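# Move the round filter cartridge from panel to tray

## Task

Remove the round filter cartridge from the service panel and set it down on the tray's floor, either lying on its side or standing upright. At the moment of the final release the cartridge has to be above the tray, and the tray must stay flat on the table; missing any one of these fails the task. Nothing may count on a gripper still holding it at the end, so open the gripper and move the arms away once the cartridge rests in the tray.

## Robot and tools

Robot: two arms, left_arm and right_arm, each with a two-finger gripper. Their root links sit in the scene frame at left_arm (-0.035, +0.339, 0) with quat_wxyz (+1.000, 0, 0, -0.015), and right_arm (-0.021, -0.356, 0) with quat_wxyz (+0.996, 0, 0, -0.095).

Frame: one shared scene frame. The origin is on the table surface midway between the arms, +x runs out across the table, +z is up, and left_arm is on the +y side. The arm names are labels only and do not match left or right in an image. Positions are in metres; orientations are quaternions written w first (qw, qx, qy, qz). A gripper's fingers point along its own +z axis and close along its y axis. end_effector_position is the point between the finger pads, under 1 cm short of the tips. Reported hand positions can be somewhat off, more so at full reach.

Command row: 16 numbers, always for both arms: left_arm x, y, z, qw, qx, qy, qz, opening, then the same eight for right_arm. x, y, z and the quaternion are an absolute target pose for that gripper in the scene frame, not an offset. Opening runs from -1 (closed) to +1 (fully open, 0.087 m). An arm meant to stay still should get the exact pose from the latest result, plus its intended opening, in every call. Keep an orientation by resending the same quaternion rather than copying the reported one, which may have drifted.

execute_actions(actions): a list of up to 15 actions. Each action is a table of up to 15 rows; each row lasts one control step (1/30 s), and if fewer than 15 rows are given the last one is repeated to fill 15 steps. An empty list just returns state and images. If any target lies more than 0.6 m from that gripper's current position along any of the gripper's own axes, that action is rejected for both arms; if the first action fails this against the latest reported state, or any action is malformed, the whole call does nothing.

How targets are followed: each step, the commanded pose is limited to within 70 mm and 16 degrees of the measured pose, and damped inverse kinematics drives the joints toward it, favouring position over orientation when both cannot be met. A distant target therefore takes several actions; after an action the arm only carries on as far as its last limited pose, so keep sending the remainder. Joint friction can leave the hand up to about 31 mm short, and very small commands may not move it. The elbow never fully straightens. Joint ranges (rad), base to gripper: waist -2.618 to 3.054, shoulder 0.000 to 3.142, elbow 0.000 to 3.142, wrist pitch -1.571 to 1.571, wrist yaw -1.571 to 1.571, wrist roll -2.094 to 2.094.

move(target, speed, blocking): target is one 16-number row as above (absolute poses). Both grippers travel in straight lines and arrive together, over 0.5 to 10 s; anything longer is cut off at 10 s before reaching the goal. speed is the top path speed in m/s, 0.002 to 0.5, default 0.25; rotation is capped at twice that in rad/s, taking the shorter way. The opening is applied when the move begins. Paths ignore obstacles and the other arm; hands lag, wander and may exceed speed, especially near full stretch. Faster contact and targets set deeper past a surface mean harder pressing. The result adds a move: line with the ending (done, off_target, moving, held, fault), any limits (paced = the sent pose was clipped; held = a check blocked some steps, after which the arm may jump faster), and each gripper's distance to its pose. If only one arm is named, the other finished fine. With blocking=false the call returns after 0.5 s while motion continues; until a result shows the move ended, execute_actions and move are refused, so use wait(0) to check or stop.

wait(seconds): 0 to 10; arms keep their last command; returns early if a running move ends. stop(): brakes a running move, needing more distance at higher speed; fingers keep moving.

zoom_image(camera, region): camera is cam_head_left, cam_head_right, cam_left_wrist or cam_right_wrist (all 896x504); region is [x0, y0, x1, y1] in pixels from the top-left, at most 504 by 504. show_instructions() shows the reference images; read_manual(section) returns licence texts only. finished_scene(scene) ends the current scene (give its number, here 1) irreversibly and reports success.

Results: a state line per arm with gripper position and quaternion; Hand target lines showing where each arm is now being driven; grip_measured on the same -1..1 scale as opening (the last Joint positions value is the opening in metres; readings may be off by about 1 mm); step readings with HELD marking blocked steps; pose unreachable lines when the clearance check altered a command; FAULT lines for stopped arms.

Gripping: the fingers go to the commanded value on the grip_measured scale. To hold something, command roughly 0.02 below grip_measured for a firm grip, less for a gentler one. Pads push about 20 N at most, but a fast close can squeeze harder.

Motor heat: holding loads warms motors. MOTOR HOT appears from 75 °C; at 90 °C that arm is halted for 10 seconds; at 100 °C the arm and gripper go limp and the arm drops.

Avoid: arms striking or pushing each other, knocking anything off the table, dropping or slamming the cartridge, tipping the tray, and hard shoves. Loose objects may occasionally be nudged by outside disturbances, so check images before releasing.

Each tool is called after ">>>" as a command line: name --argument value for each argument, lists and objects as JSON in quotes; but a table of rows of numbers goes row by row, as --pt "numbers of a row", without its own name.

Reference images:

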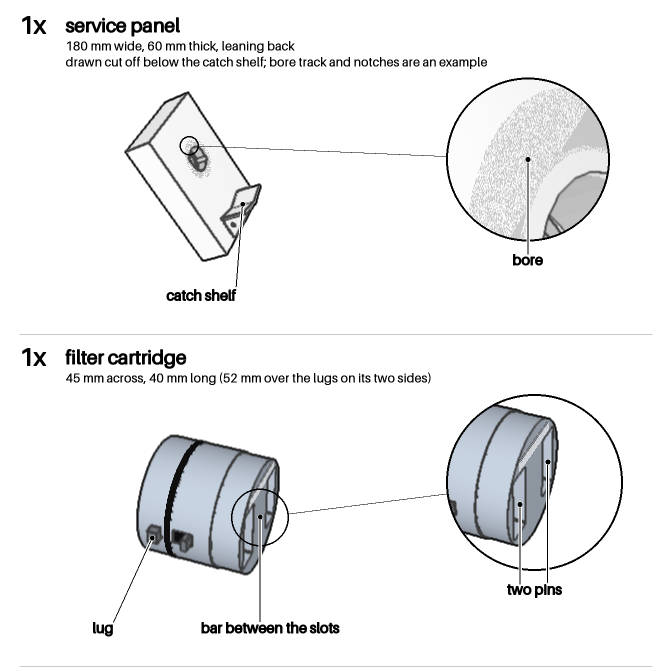

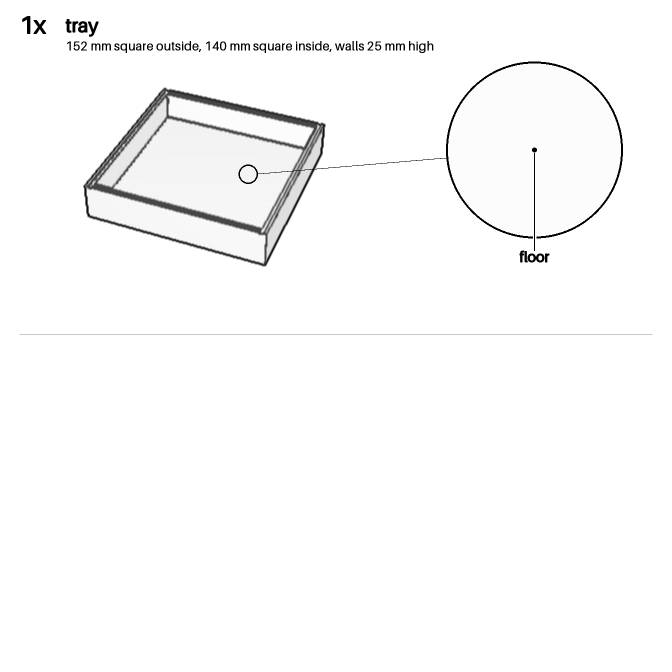

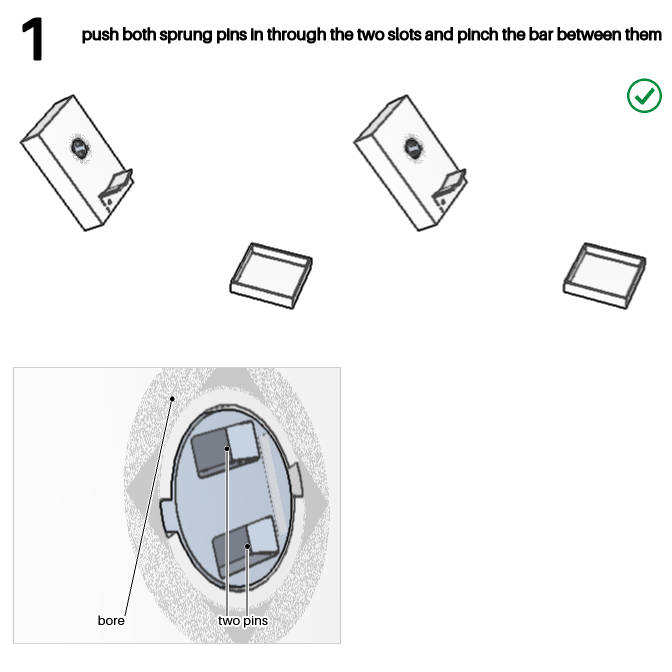

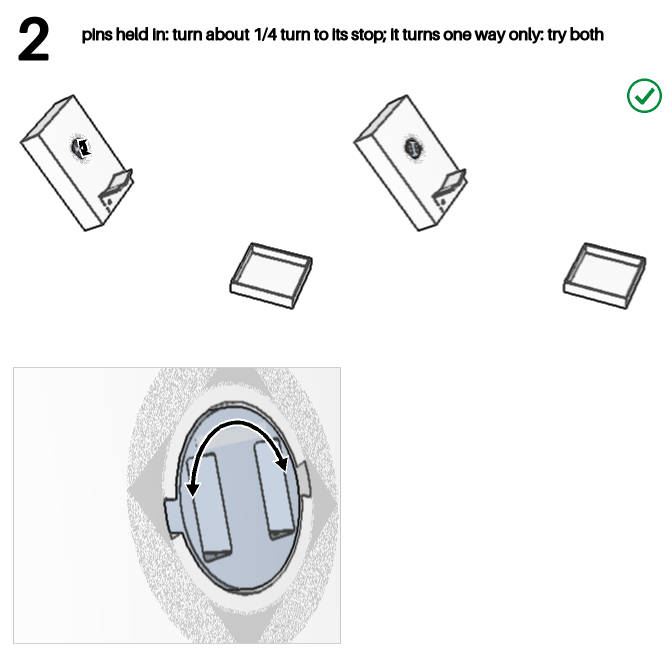

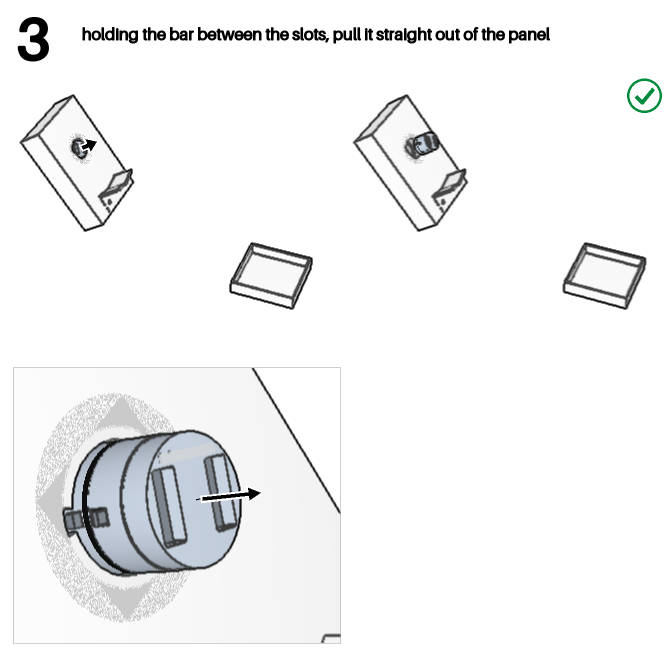

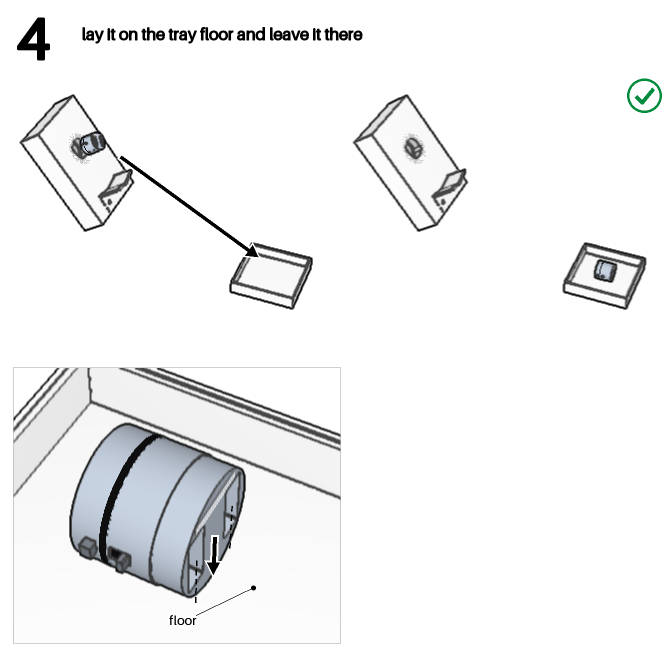

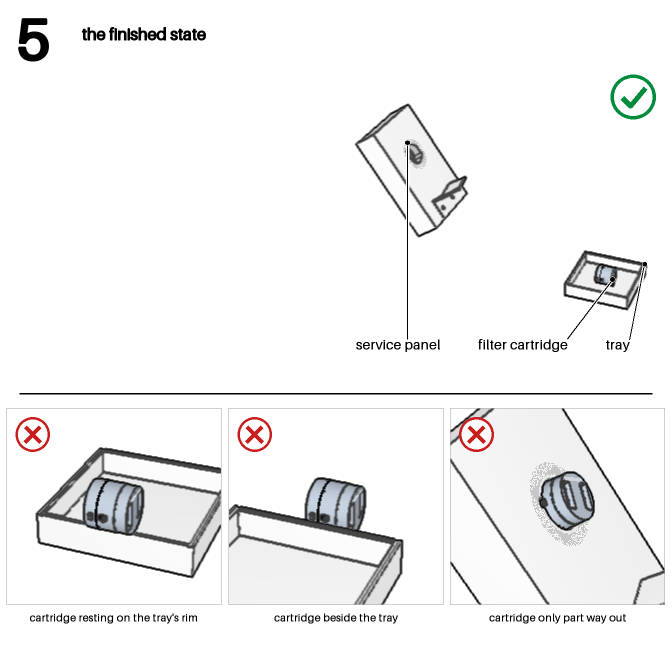

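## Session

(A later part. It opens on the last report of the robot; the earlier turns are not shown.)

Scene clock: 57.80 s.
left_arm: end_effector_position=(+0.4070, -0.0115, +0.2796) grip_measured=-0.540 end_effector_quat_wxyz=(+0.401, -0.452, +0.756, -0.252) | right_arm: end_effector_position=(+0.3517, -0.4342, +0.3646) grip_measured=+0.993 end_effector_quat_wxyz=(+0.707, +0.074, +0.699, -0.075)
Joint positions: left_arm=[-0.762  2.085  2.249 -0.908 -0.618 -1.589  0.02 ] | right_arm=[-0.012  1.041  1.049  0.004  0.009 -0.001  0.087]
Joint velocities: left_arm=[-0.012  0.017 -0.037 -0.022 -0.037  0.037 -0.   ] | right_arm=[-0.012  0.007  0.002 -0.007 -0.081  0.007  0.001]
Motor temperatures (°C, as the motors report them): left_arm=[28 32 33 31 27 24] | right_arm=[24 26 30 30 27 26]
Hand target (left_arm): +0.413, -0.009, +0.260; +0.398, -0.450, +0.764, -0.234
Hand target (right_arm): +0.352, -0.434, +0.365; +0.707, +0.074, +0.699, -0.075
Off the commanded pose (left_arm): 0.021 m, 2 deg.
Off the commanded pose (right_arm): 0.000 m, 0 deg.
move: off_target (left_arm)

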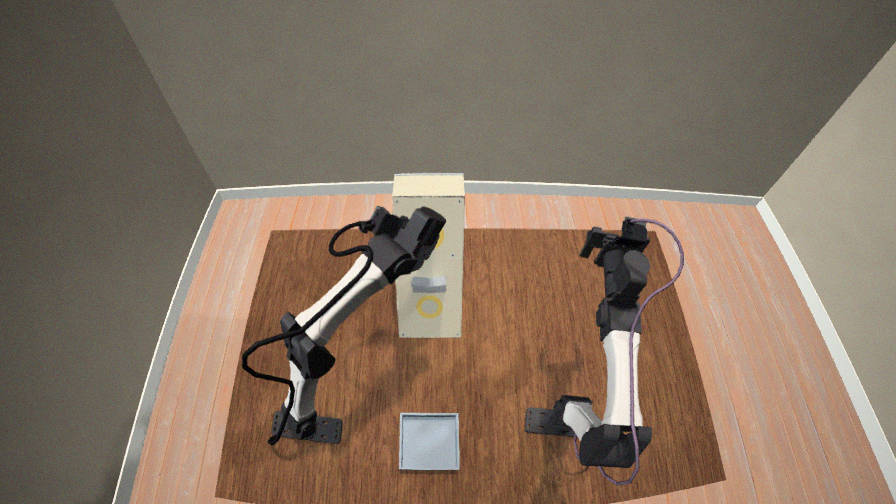

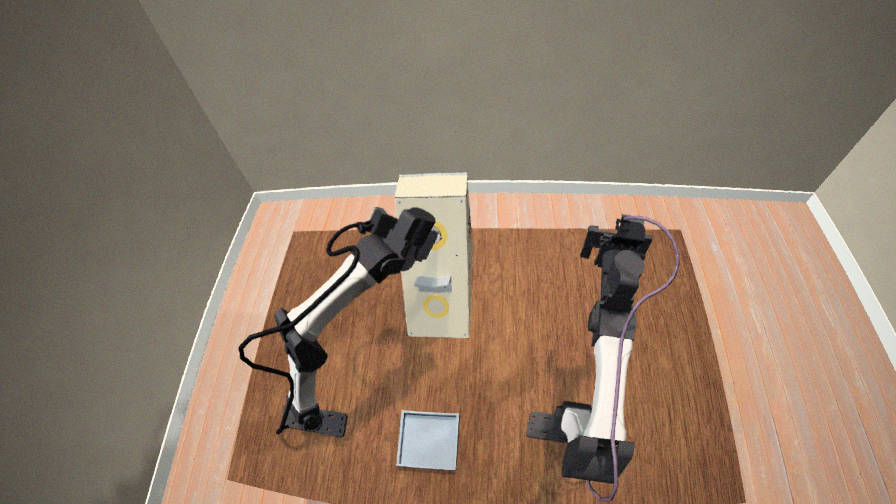

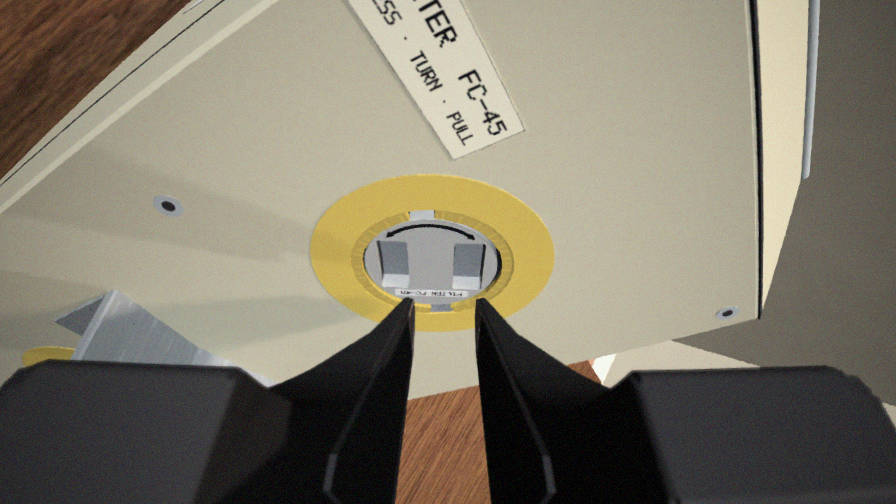

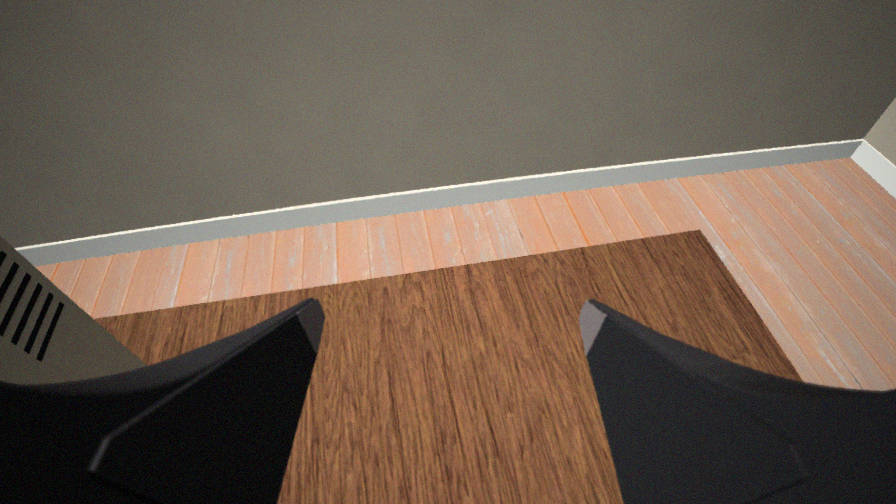

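>>> execute_actions --actions '[[[0.414,-0.008,0.2585,0.3978,-0.4502,0.7643,-0.2343,-0.54, 0.3517,-0.4342,0.3646,0.707,0.074,0.699,-0.075,1],[0.414,-0.008,0.2585,0.3978,-0.4502,0.7643,-0.2343,-0.54, 0.3517,-0.4342,0.3646,0.707,0.074,0.699,-0.075,1],[0.415,-0.0065,0.257,0.3978,-0.4502,0.7643,-0.2343,-0.54, 0.3517,-0.4342,0.3646,0.707,0.074,0.699,-0.075,1],[0.415,-0.0065,0.257,0.3978,-0.4502,0.7643,-0.2343,-0.54, 0.3517,-0.4342,0.3646,0.707,0.074,0.699,-0.075,1],[0.416,-0.0055,0.2555,0.3978,-0.4502,0.7643,-0.2343,-0.54, 0.3517,-0.4342,0.3646,0.707,0.074,0.699,-0.075,1],[0.416,-0.0055,0.2555,0.3978,-0.4502,0.7643,-0.2343,-0.54, 0.3517,-0.4342,0.3646,0.707,0.074,0.699,-0.075,1],[0.4165,-0.0045,0.254,0.3978,-0.4502,0.7643,-0.2343,-0.54, 0.3517,-0.4342,0.3646,0.707,0.074,0.699,-0.075,1]],[[0.4165,-0.0045,0.254,0.3978,-0.4502,0.7643,-0.2343,-0.54, 0.3517,-0.4342,0.3646,0.707,0.074,0.699,-0.075,1]]]'

Scene clock: 64.30 s.
left_arm: end_effector_position=(+0.4127, -0.0100, +0.2665) grip_measured=-0.540 end_effector_quat_wxyz=(+0.399, -0.450, +0.759, -0.247) | right_arm: end_effector_position=(+0.3517, -0.4342, +0.3646) grip_measured=+0.993 end_effector_quat_wxyz=(+0.707, +0.074, +0.699, -0.075)
Joint positions: left_arm=[-0.75   2.085  2.201 -0.865 -0.609 -1.578  0.02 ] | right_arm=[-0.012  1.041  1.049  0.004  0.009 -0.001  0.087]
Joint velocities: left_arm=[ 0.012 -0.017  0.002  0.051 -0.022 -0.066  0.001] | right_arm=[-0.012 -0.002  0.002  0.051 -0.007 -0.037 -0.   ]
Motor temperatures (°C, as the motors report them): left_arm=[28 33 33 31 27 24] | right_arm=[24 26 30 31 27 26]
Hand target (left_arm): +0.416, -0.005, +0.254; +0.398, -0.450, +0.764, -0.234
Hand target (right_arm): +0.352, -0.434, +0.365; +0.707, +0.074, +0.699, -0.075
Off the commanded pose (left_arm): 0.014 m, 2 deg.
Off the commanded pose (right_arm): 0.000 m, 0 deg.
Step readings (end_effector_position; steps 1 to 15: 1st action; 16 to 30: 2nd action):
0: left_arm (+0.4071, -0.0116, +0.2798) | right_arm (+0.3517, -0.4342, +0.3646)
1: left_arm (+0.4072, -0.0117, +0.2799) | right_arm (+0.3517, -0.4342, +0.3646)
2: left_arm (+0.4073, -0.0119, +0.2801) | right_arm (+0.3517, -0.4342, +0.3646)
4: left_arm (+0.4083, -0.0122, +0.2783) | right_arm (+0.3517, -0.4342, +0.3646)
8: left_arm (+0.4106, -0.0095, +0.2677) | right_arm (+0.3517, -0.4342, +0.3646)
15: left_arm (+0.4121, -0.0095, +0.2657) | right_arm (+0.3517, -0.4342, +0.3646)
16: left_arm (+0.4121, -0.0094, +0.2657) | right_arm (+0.3517, -0.4342, +0.3646)
17: left_arm (+0.4122, -0.0095, +0.2658) | right_arm (+0.3517, -0.4342, +0.3646)
19: left_arm (+0.4124, -0.0098, +0.2661) | right_arm (+0.3517, -0.4342, +0.3646)
23: left_arm (+0.4126, -0.0099, +0.2664) | right_arm (+0.3517, -0.4342, +0.3646)
30: end_effector_position above

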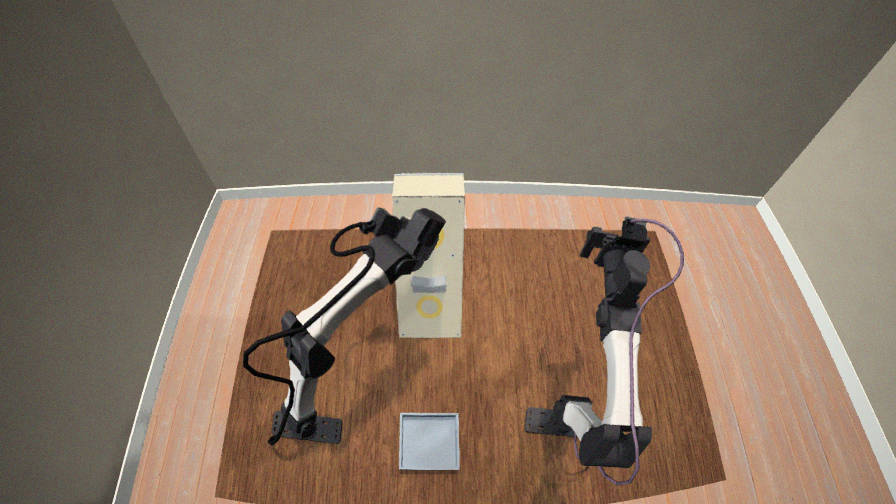

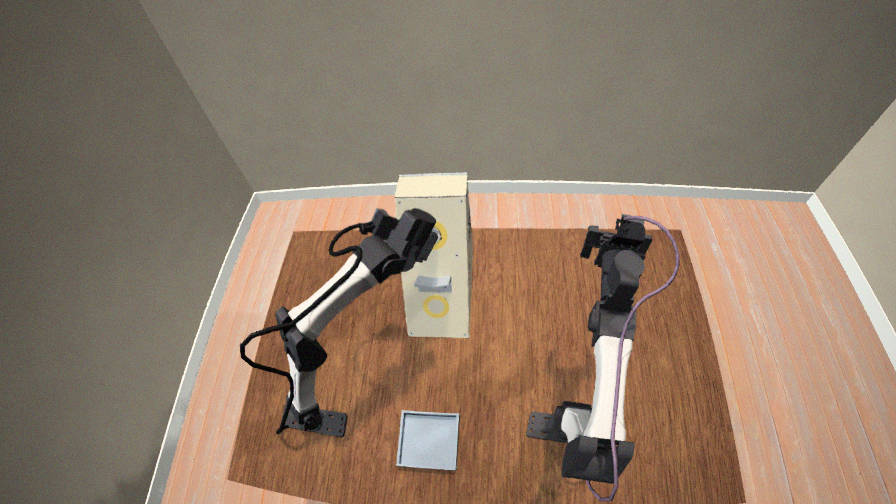

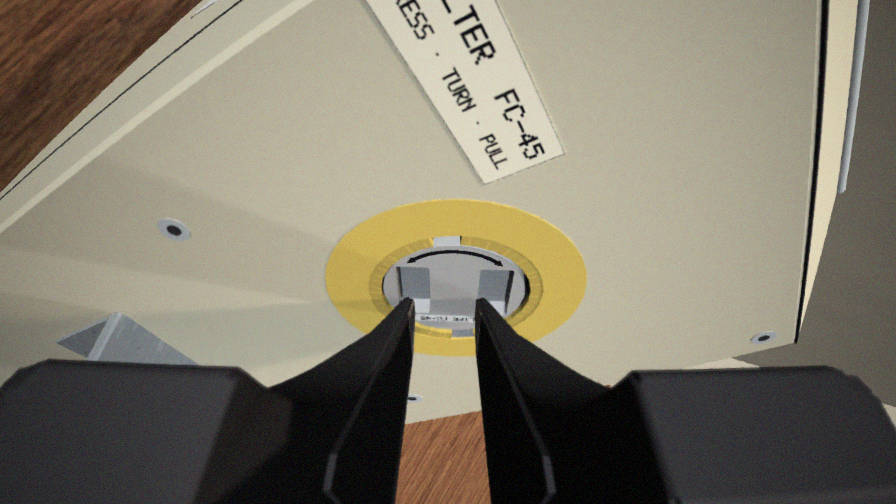

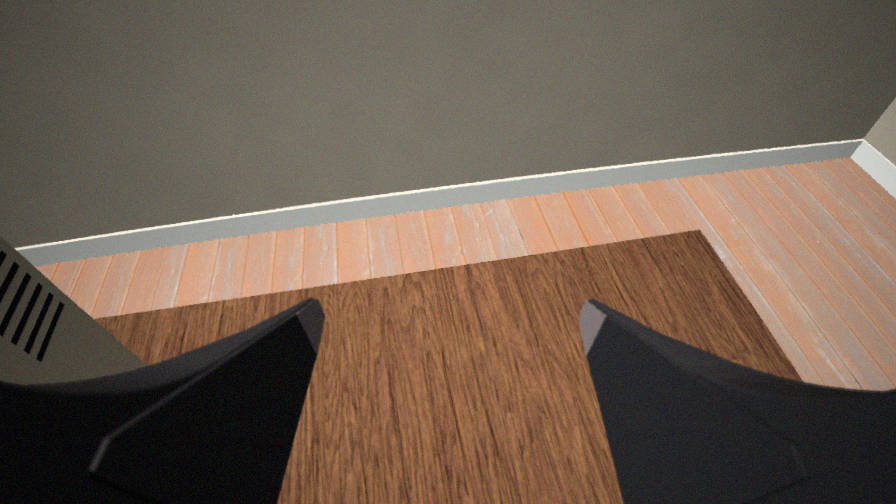

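>>> execute_actions --actions '[[[0.403,0.006,0.2755,0.3978,-0.4502,0.7643,-0.2343,-0.54, 0.3517,-0.4342,0.3646,0.707,0.074,0.699,-0.075,1]],[[0.412,-0.018,0.2755,0.3978,-0.4502,0.7643,-0.2343,-0.54, 0.3517,-0.4342,0.3646,0.707,0.074,0.699,-0.075,1]],[[0.405,0.001,0.2755,0.3978,-0.4502,0.7643,-0.2343,-0.54, 0.3517,-0.4342,0.3646,0.707,0.074,0.699,-0.075,1]],[[0.410,-0.0125,0.2755,0.3978,-0.4502,0.7643,-0.2343,-0.54, 0.3517,-0.4342,0.3646,0.707,0.074,0.699,-0.075,1]],[[0.408,-0.007,0.2755,0.3978,-0.4502,0.7643,-0.2343,-0.54, 0.3517,-0.4342,0.3646,0.707,0.074,0.699,-0.075,1]]]'

Scene clock: 79.97 s.
left_arm: end_effector_position=(+0.4100, -0.0088, +0.2809) grip_measured=-0.540 end_effector_quat_wxyz=(+0.399, -0.452, +0.761, -0.241) | right_arm: end_effector_position=(+0.3517, -0.4342, +0.3646) grip_measured=+0.993 end_effector_quat_wxyz=(+0.707, +0.074, +0.699, -0.075)
Joint positions: left_arm=[-0.753  2.125  2.335 -0.975 -0.615 -1.585  0.02 ] | right_arm=[-0.012  1.041  1.049  0.004  0.009 -0.001  0.087]
Joint velocities: left_arm=[ 0.002  0.002 -0.007 -0.037  0.007  0.007  0.   ] | right_arm=[ 0.002 -0.012 -0.002  0.066 -0.066  0.066 -0.001]
Motor temperatures (°C, as the motors report them): left_arm=[28 36 32 32 27 24] | right_arm=[24 26 31 31 27 26]
Hand target (left_arm): +0.408, -0.007, +0.275; +0.398, -0.450, +0.764, -0.234
Hand target (right_arm): +0.352, -0.434, +0.365; +0.707, +0.074, +0.699, -0.075
Off the commanded pose (left_arm): 0.006 m, 1 deg.
Off the commanded pose (right_arm): 0.000 m, 0 deg.
Step readings (end_effector_position; steps 1 to 15: 1st action; 16 to 30: 2nd action; 31 to 45: 3rd action; 46 to 60: 4th action; 61 to 75: 5th action):
0: left_arm (+0.4127, -0.0101, +0.2666) | right_arm (+0.3517, -0.4342, +0.3646)
1: left_arm (+0.4120, -0.0094, +0.2671) | right_arm (+0.3517, -0.4342, +0.3646)
2: left_arm (+0.4105, -0.0080, +0.2671) | right_arm (+0.3517, -0.4342, +0.3646)
4: left_arm (+0.4080, -0.0055, +0.2703) | right_arm (+0.3517, -0.4342, +0.3646)
8: left_arm (+0.4050, -0.0025, +0.2787) | right_arm (+0.3517, -0.4342, +0.3646)
15: left_arm (+0.4039, -0.0014, +0.2795) | right_arm (+0.3517, -0.4342, +0.3646)
16: left_arm (+0.4046, -0.0019, +0.2800) | right_arm (+0.3517, -0.4342, +0.3646)
17: left_arm (+0.4082, -0.0050, +0.2836) | right_arm (+0.3517, -0.4342, +0.3646)
19: left_arm (+0.4142, -0.0108, +0.2873) | right_arm (+0.3517, -0.4342, +0.3646)
23: left_arm (+0.4166, -0.0147, +0.2838) | right_arm (+0.3517, -0.4342, +0.3646)
30: left_arm (+0.4147, -0.0133, +0.2806) | right_arm (+0.3517, -0.4342, +0.3646)
31: left_arm (+0.4140, -0.0126, +0.2804) | right_arm (+0.3517, -0.4342, +0.3646)
32: left_arm (+0.4109, -0.0096, +0.2772) | right_arm (+0.3517, -0.4342, +0.3646)
34: left_arm (+0.4057, -0.0045, +0.2735) | right_arm (+0.3517, -0.4342, +0.3646)
38: left_arm (+0.4033, -0.0020, +0.2757) | right_arm (+0.3517, -0.4342, +0.3646)
45: left_arm (+0.4044, -0.0032, +0.2774) | right_arm (+0.3517, -0.4342, +0.3646)
46: left_arm (+0.4048, -0.0035, +0.2777) | right_arm (+0.3517, -0.4342, +0.3646)
47: left_arm (+0.4065, -0.0052, +0.2795) | right_arm (+0.3517, -0.4342, +0.3646)
49: left_arm (+0.4092, -0.0079, +0.2820) | right_arm (+0.3517, -0.4342, +0.3646)
53: left_arm (+0.4105, -0.0092, +0.2818) | right_arm (+0.3517, -0.4342, +0.3646)
60: left_arm (+0.4100, -0.0088, +0.2809) | right_arm (+0.3517, -0.4342, +0.3646)
61: left_arm (+0.4100, -0.0088, +0.2809) | right_arm (+0.3517, -0.4342, +0.3646)
62: left_arm (+0.4100, -0.0088, +0.2809) | right_arm (+0.3517, -0.4342, +0.3646)
64: left_arm (+0.4100, -0.0088, +0.2809) | right_arm (+0.3517, -0.4342, +0.3646)
68: left_arm (+0.4100, -0.0088, +0.2809) | right_arm (+0.3517, -0.4342, +0.3646)
75: end_effector_position above

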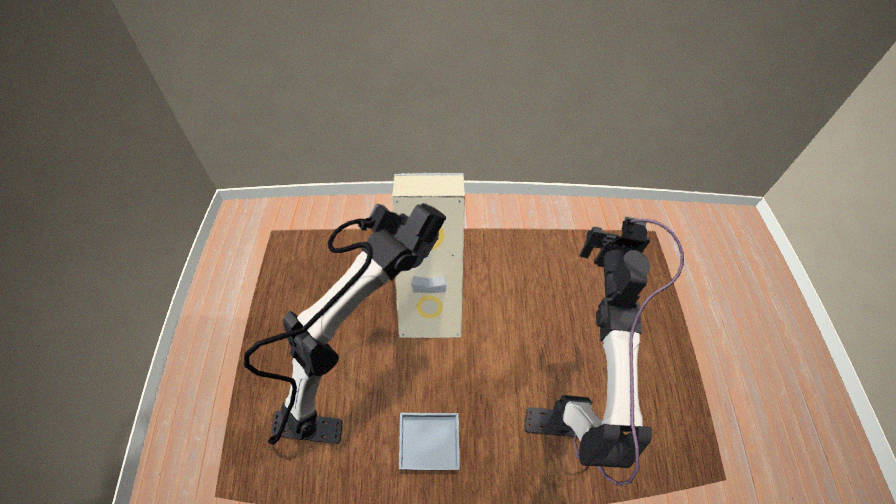

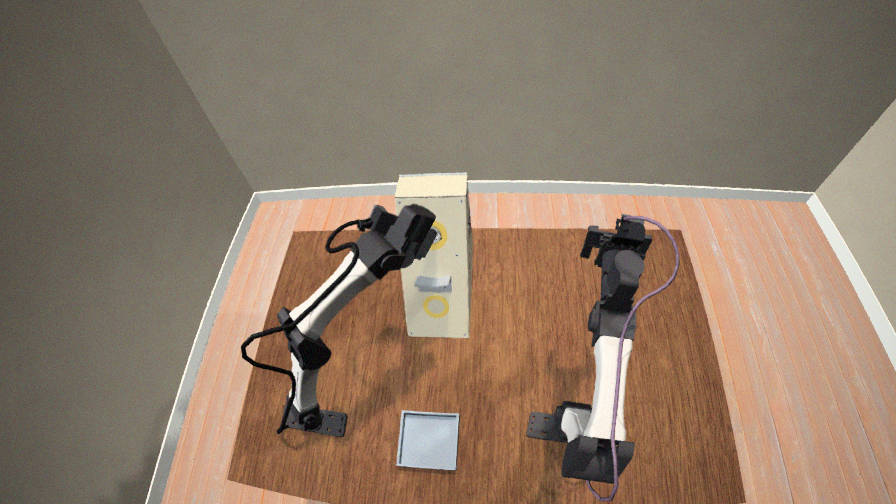

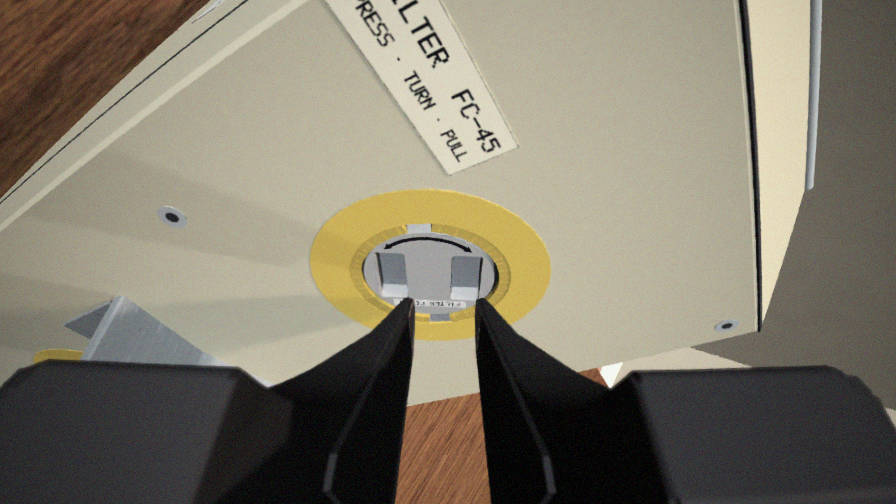

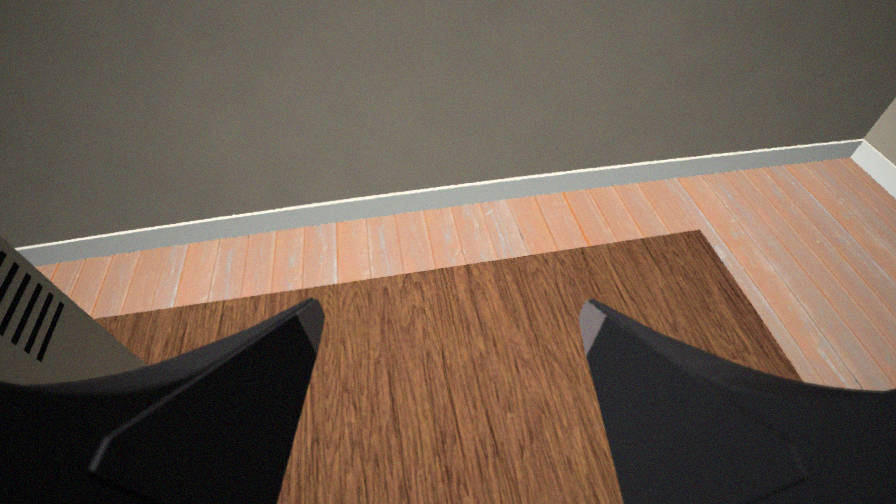

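>>> execute_actions --actions '[[[0.411,0.003,0.278,0.3978,-0.4502,0.7643,-0.2343,-0.54, 0.3517,-0.4342,0.3646,0.707,0.074,0.699,-0.075,1],[0.411,0.003,0.278,0.3978,-0.4502,0.7643,-0.2343,-0.54, 0.3517,-0.4342,0.3646,0.707,0.074,0.699,-0.075,1],[0.412,-0.017,0.272,0.3978,-0.4502,0.7643,-0.2343,-0.54, 0.3517,-0.4342,0.3646,0.707,0.074,0.699,-0.075,1],[0.412,-0.017,0.272,0.3978,-0.4502,0.7643,-0.2343,-0.54, 0.3517,-0.4342,0.3646,0.707,0.074,0.699,-0.075,1],[0.4115,0.003,0.275,0.3978,-0.4502,0.7643,-0.2343,-0.54, 0.3517,-0.4342,0.3646,0.707,0.074,0.699,-0.075,1],[0.4115,0.003,0.275,0.3978,-0.4502,0.7643,-0.2343,-0.54, 0.3517,-0.4342,0.3646,0.707,0.074,0.699,-0.075,1],[0.413,-0.017,0.270,0.3978,-0.4502,0.7643,-0.2343,-0.54, 0.3517,-0.4342,0.3646,0.707,0.074,0.699,-0.075,1],[0.413,-0.017,0.270,0.3978,-0.4502,0.7643,-0.2343,-0.54, 0.3517,-0.4342,0.3646,0.707,0.074,0.699,-0.075,1],[0.4115,0.003,0.275,0.3978,-0.4502,0.7643,-0.2343,-0.54, 0.3517,-0.4342,0.3646,0.707,0.074,0.699,-0.075,1],[0.4115,0.003,0.275,0.3978,-0.4502,0.7643,-0.2343,-0.54, 0.3517,-0.4342,0.3646,0.707,0.074,0.699,-0.075,1],[0.413,-0.017,0.270,0.3978,-0.4502,0.7643,-0.2343,-0.54, 0.3517,-0.4342,0.3646,0.707,0.074,0.699,-0.075,1],[0.413,-0.017,0.270,0.3978,-0.4502,0.7643,-0.2343,-0.54, 0.3517,-0.4342,0.3646,0.707,0.074,0.699,-0.075,1],[0.4115,0.003,0.275,0.3978,-0.4502,0.7643,-0.2343,-0.54, 0.3517,-0.4342,0.3646,0.707,0.074,0.699,-0.075,1],[0.4115,0.003,0.275,0.3978,-0.4502,0.7643,-0.2343,-0.54, 0.3517,-0.4342,0.3646,0.707,0.074,0.699,-0.075,1],[0.413,-0.017,0.270,0.3978,-0.4502,0.7643,-0.2343,-0.54, 0.3517,-0.4342,0.3646,0.707,0.074,0.699,-0.075,1]],[[0.413,-0.013,0.271,0.3978,-0.4502,0.7643,-0.2343,-0.54, 0.3517,-0.4342,0.3646,0.707,0.074,0.699,-0.075,1],[0.4124,-0.007,0.2725,0.3978,-0.4502,0.7643,-0.2343,-0.54, 0.3517,-0.4342,0.3646,0.707,0.074,0.699,-0.075,1]]]'

Scene clock: 93.17 s.
left_arm: end_effector_position=(+0.4106, -0.0087, +0.2743) grip_measured=-0.540 end_effector_quat_wxyz=(+0.397, -0.450, +0.764, -0.237) | right_arm: end_effector_position=(+0.3517, -0.4342, +0.3646) grip_measured=+0.993 end_effector_quat_wxyz=(+0.707, +0.074, +0.699, -0.075)
Joint positions: left_arm=[-0.751  2.124  2.313 -0.963 -0.611 -1.581  0.02 ] | right_arm=[-0.012  1.041  1.049  0.004  0.009 -0.001  0.087]
Joint velocities: left_arm=[-0.007  0.017 -0.002 -0.022  0.007  0.007 -0.   ] | right_arm=[-0.002  0.012 -0.002  0.022  0.037  0.037  0.001]
Motor temperatures (°C, as the motors report them): left_arm=[28 39 32 32 27 24] | right_arm=[24 26 31 32 27 26]
Hand target (left_arm): +0.412, -0.007, +0.273; +0.398, -0.450, +0.764, -0.234
Hand target (right_arm): +0.352, -0.434, +0.365; +0.707, +0.074, +0.699, -0.075
Off the commanded pose (left_arm): 0.003 m, 0 deg.
Off the commanded pose (right_arm): 0.000 m, 0 deg.
Step readings (end_effector_position; steps 1 to 15: 1st action; 16 to 30: 2nd action):
0: left_arm (+0.4100, -0.0088, +0.2809) | right_arm (+0.3517, -0.4342, +0.3646)
1: left_arm (+0.4100, -0.0084, +0.2807) | right_arm (+0.3517, -0.4342, +0.3646)
2: left_arm (+0.4093, -0.0075, +0.2799) | right_arm (+0.3517, -0.4342, +0.3646)
4: left_arm (+0.4102, -0.0079, +0.2801) | right_arm (+0.3517, -0.4342, +0.3646)
8: left_arm (+0.4104, -0.0079, +0.2764) | right_arm (+0.3517, -0.4342, +0.3646)
15: left_arm (+0.4097, -0.0080, +0.2725) | right_arm (+0.3517, -0.4342, +0.3646)
16: left_arm (+0.4105, -0.0086, +0.2739) | right_arm (+0.3517, -0.4342, +0.3646)
17: left_arm (+0.4106, -0.0087, +0.2743) | right_arm (+0.3517, -0.4342, +0.3646)
19: left_arm (+0.4106, -0.0087, +0.2743) | right_arm (+0.3517, -0.4342, +0.3646)
23: left_arm (+0.4106, -0.0087, +0.2743) | right_arm (+0.3517, -0.4342, +0.3646)
30: end_effector_position above

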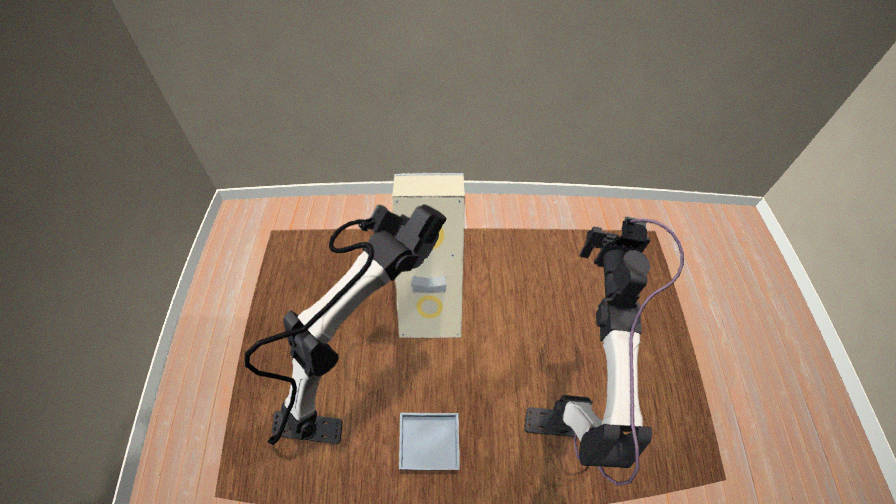

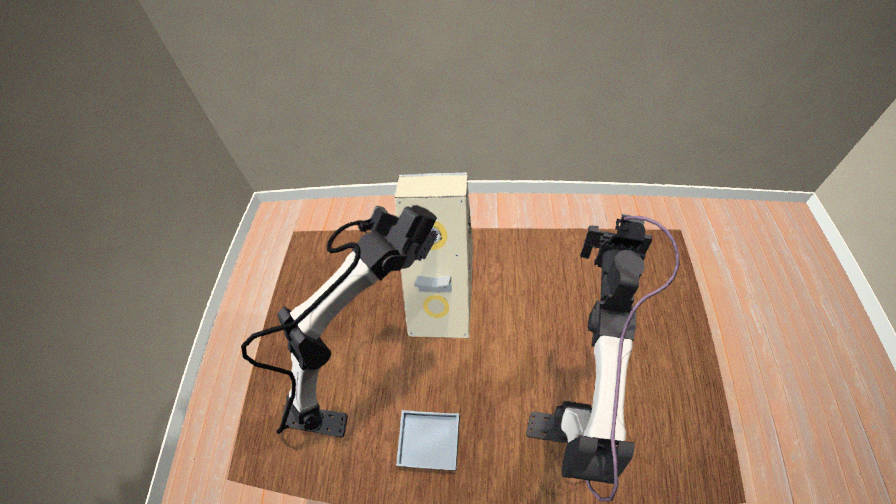

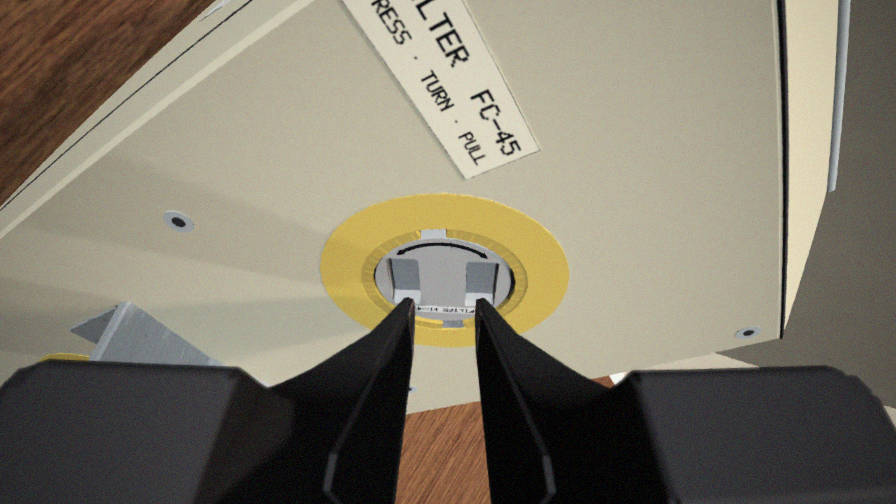

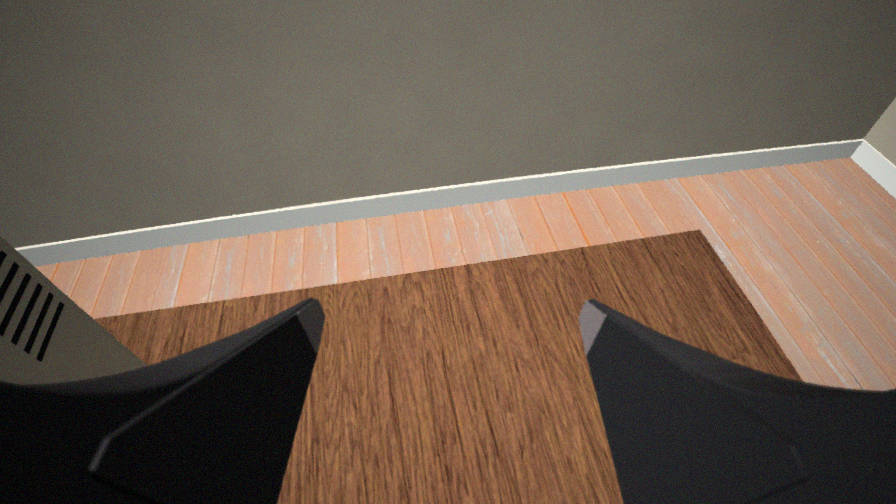

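>>> execute_actions --actions '[[[0.413,0.005,0.275,0.3978,-0.4502,0.7643,-0.2343,-0.54, 0.3517,-0.4342,0.3646,0.707,0.074,0.699,-0.075,1],[0.413,0.005,0.275,0.3978,-0.4502,0.7643,-0.2343,-0.54, 0.3517,-0.4342,0.3646,0.707,0.074,0.699,-0.075,1],[0.416,-0.015,0.269,0.3978,-0.4502,0.7643,-0.2343,-0.54, 0.3517,-0.4342,0.3646,0.707,0.074,0.699,-0.075,1],[0.416,-0.015,0.269,0.3978,-0.4502,0.7643,-0.2343,-0.54, 0.3517,-0.4342,0.3646,0.707,0.074,0.699,-0.075,1],[0.415,0.005,0.2735,0.3978,-0.4502,0.7643,-0.2343,-0.54, 0.3517,-0.4342,0.3646,0.707,0.074,0.699,-0.075,1],[0.415,0.005,0.2735,0.3978,-0.4502,0.7643,-0.2343,-0.54, 0.3517,-0.4342,0.3646,0.707,0.074,0.699,-0.075,1],[0.418,-0.015,0.2675,0.3978,-0.4502,0.7643,-0.2343,-0.54, 0.3517,-0.4342,0.3646,0.707,0.074,0.699,-0.075,1],[0.418,-0.015,0.2675,0.3978,-0.4502,0.7643,-0.2343,-0.54, 0.3517,-0.4342,0.3646,0.707,0.074,0.699,-0.075,1],[0.417,0.005,0.272,0.3978,-0.4502,0.7643,-0.2343,-0.54, 0.3517,-0.4342,0.3646,0.707,0.074,0.699,-0.075,1],[0.417,0.005,0.272,0.3978,-0.4502,0.7643,-0.2343,-0.54, 0.3517,-0.4342,0.3646,0.707,0.074,0.699,-0.075,1],[0.420,-0.015,0.266,0.3978,-0.4502,0.7643,-0.2343,-0.54, 0.3517,-0.4342,0.3646,0.707,0.074,0.699,-0.075,1],[0.420,-0.015,0.266,0.3978,-0.4502,0.7643,-0.2343,-0.54, 0.3517,-0.4342,0.3646,0.707,0.074,0.699,-0.075,1],[0.418,0.005,0.271,0.3978,-0.4502,0.7643,-0.2343,-0.54, 0.3517,-0.4342,0.3646,0.707,0.074,0.699,-0.075,1],[0.418,0.005,0.271,0.3978,-0.4502,0.7643,-0.2343,-0.54, 0.3517,-0.4342,0.3646,0.707,0.074,0.699,-0.075,1],[0.420,-0.015,0.266,0.3978,-0.4502,0.7643,-0.2343,-0.54, 0.3517,-0.4342,0.3646,0.707,0.074,0.699,-0.075,1]],[[0.419,-0.005,0.2685,0.3978,-0.4502,0.7643,-0.2343,-0.54, 0.3517,-0.4342,0.3646,0.707,0.074,0.699,-0.075,1]]]'

Scene clock: 104.27 s.
left_arm: end_effector_position=(+0.4150, -0.0087, +0.2698) grip_measured=-0.540 end_effector_quat_wxyz=(+0.396, -0.448, +0.766, -0.237) | right_arm: end_effector_position=(+0.3517, -0.4342, +0.3646) grip_measured=+0.993 end_effector_quat_wxyz=(+0.707, +0.074, +0.699, -0.075)
Joint positions: left_arm=[-0.743  2.129  2.302 -0.943 -0.602 -1.57   0.02 ] | right_arm=[-0.012  1.041  1.049  0.004  0.009 -0.001  0.087]
Joint velocities: left_arm=[-0.002  0.007 -0.007 -0.022  0.081 -0.051 -0.001] | right_arm=[-0.007 -0.007 -0.012  0.037  0.007  0.007 -0.002]
Motor temperatures (°C, as the motors report them): left_arm=[28 40 32 32 27 24] | right_arm=[24 26 32 32 27 26]
Hand target (left_arm): +0.419, -0.005, +0.269; +0.398, -0.450, +0.764, -0.234
Hand target (right_arm): +0.352, -0.434, +0.365; +0.707, +0.074, +0.699, -0.075
Off the commanded pose (left_arm): 0.006 m, 0 deg.
Off the commanded pose (right_arm): 0.000 m, 0 deg.
Step readings (end_effector_position; steps 1 to 15: 1st action; 16 to 30: 2nd action):
0: left_arm (+0.4106, -0.0087, +0.2743) | right_arm (+0.3517, -0.4342, +0.3646)
1: left_arm (+0.4107, -0.0083, +0.2741) | right_arm (+0.3517, -0.4342, +0.3646)
2: left_arm (+0.4101, -0.0072, +0.2733) | right_arm (+0.3517, -0.4342, +0.3646)
4: left_arm (+0.4112, -0.0075, +0.2747) | right_arm (+0.3517, -0.4342, +0.3646)
8: left_arm (+0.4124, -0.0082, +0.2746) | right_arm (+0.3517, -0.4342, +0.3646)
15: left_arm (+0.4139, -0.0086, +0.2688) | right_arm (+0.3517, -0.4342, +0.3646)
16: left_arm (+0.4150, -0.0087, +0.2698) | right_arm (+0.3517, -0.4342, +0.3646)
17: left_arm (+0.4150, -0.0087, +0.2698) | right_arm (+0.3517, -0.4342, +0.3646)
19: left_arm (+0.4150, -0.0087, +0.2698) | right_arm (+0.3517, -0.4342, +0.3646)
23: left_arm (+0.4150, -0.0087, +0.2698) | right_arm (+0.3517, -0.4342, +0.3646)
30: end_effector_position above

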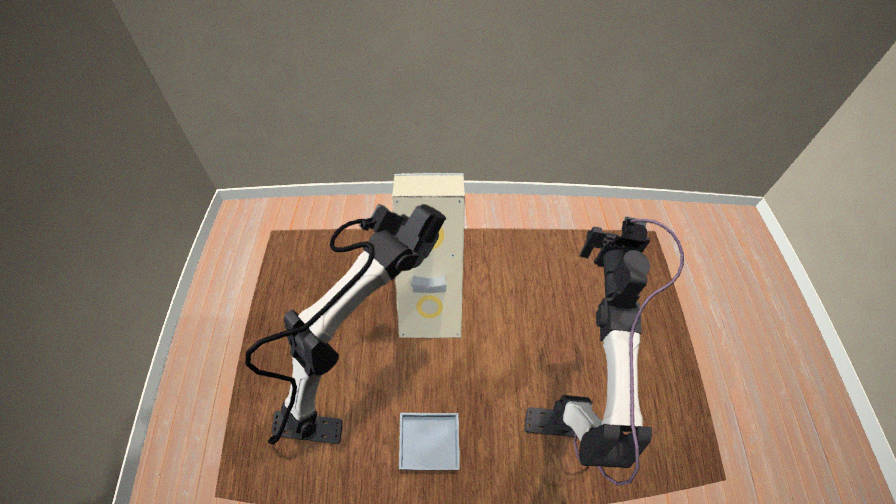

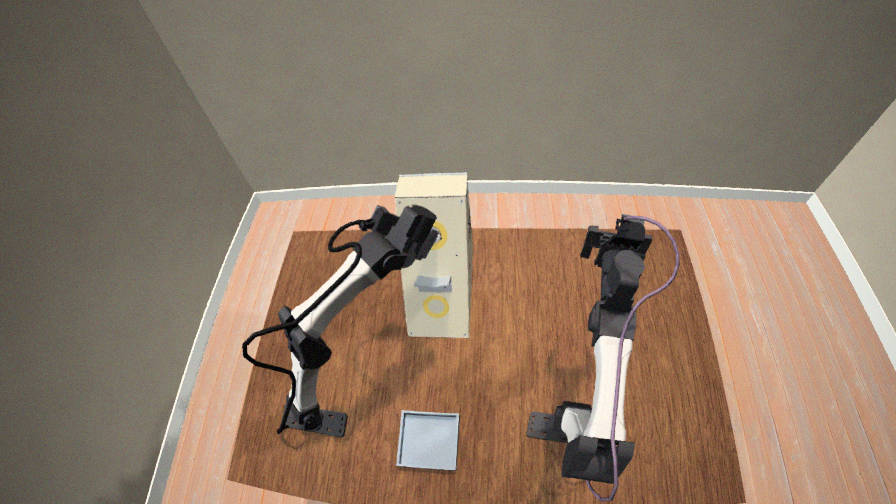

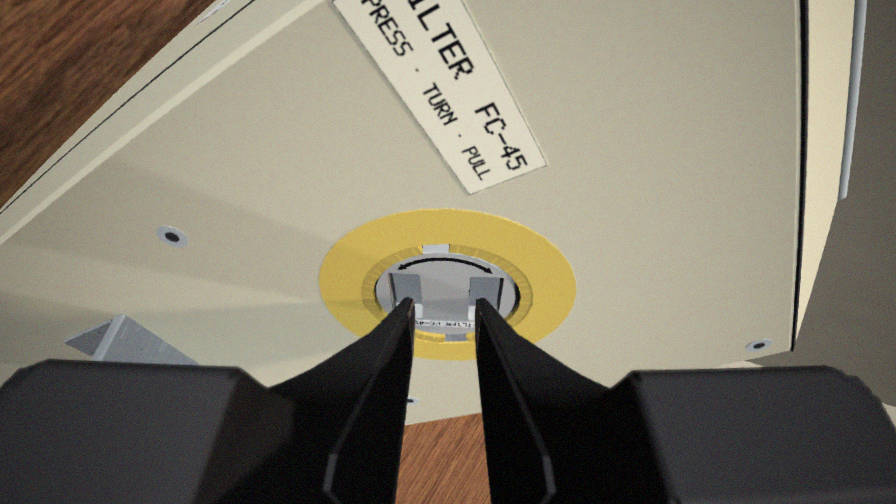

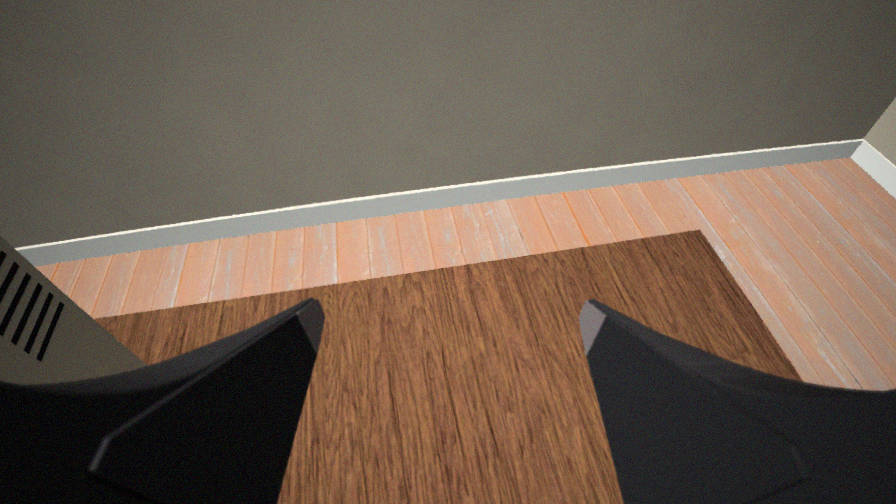

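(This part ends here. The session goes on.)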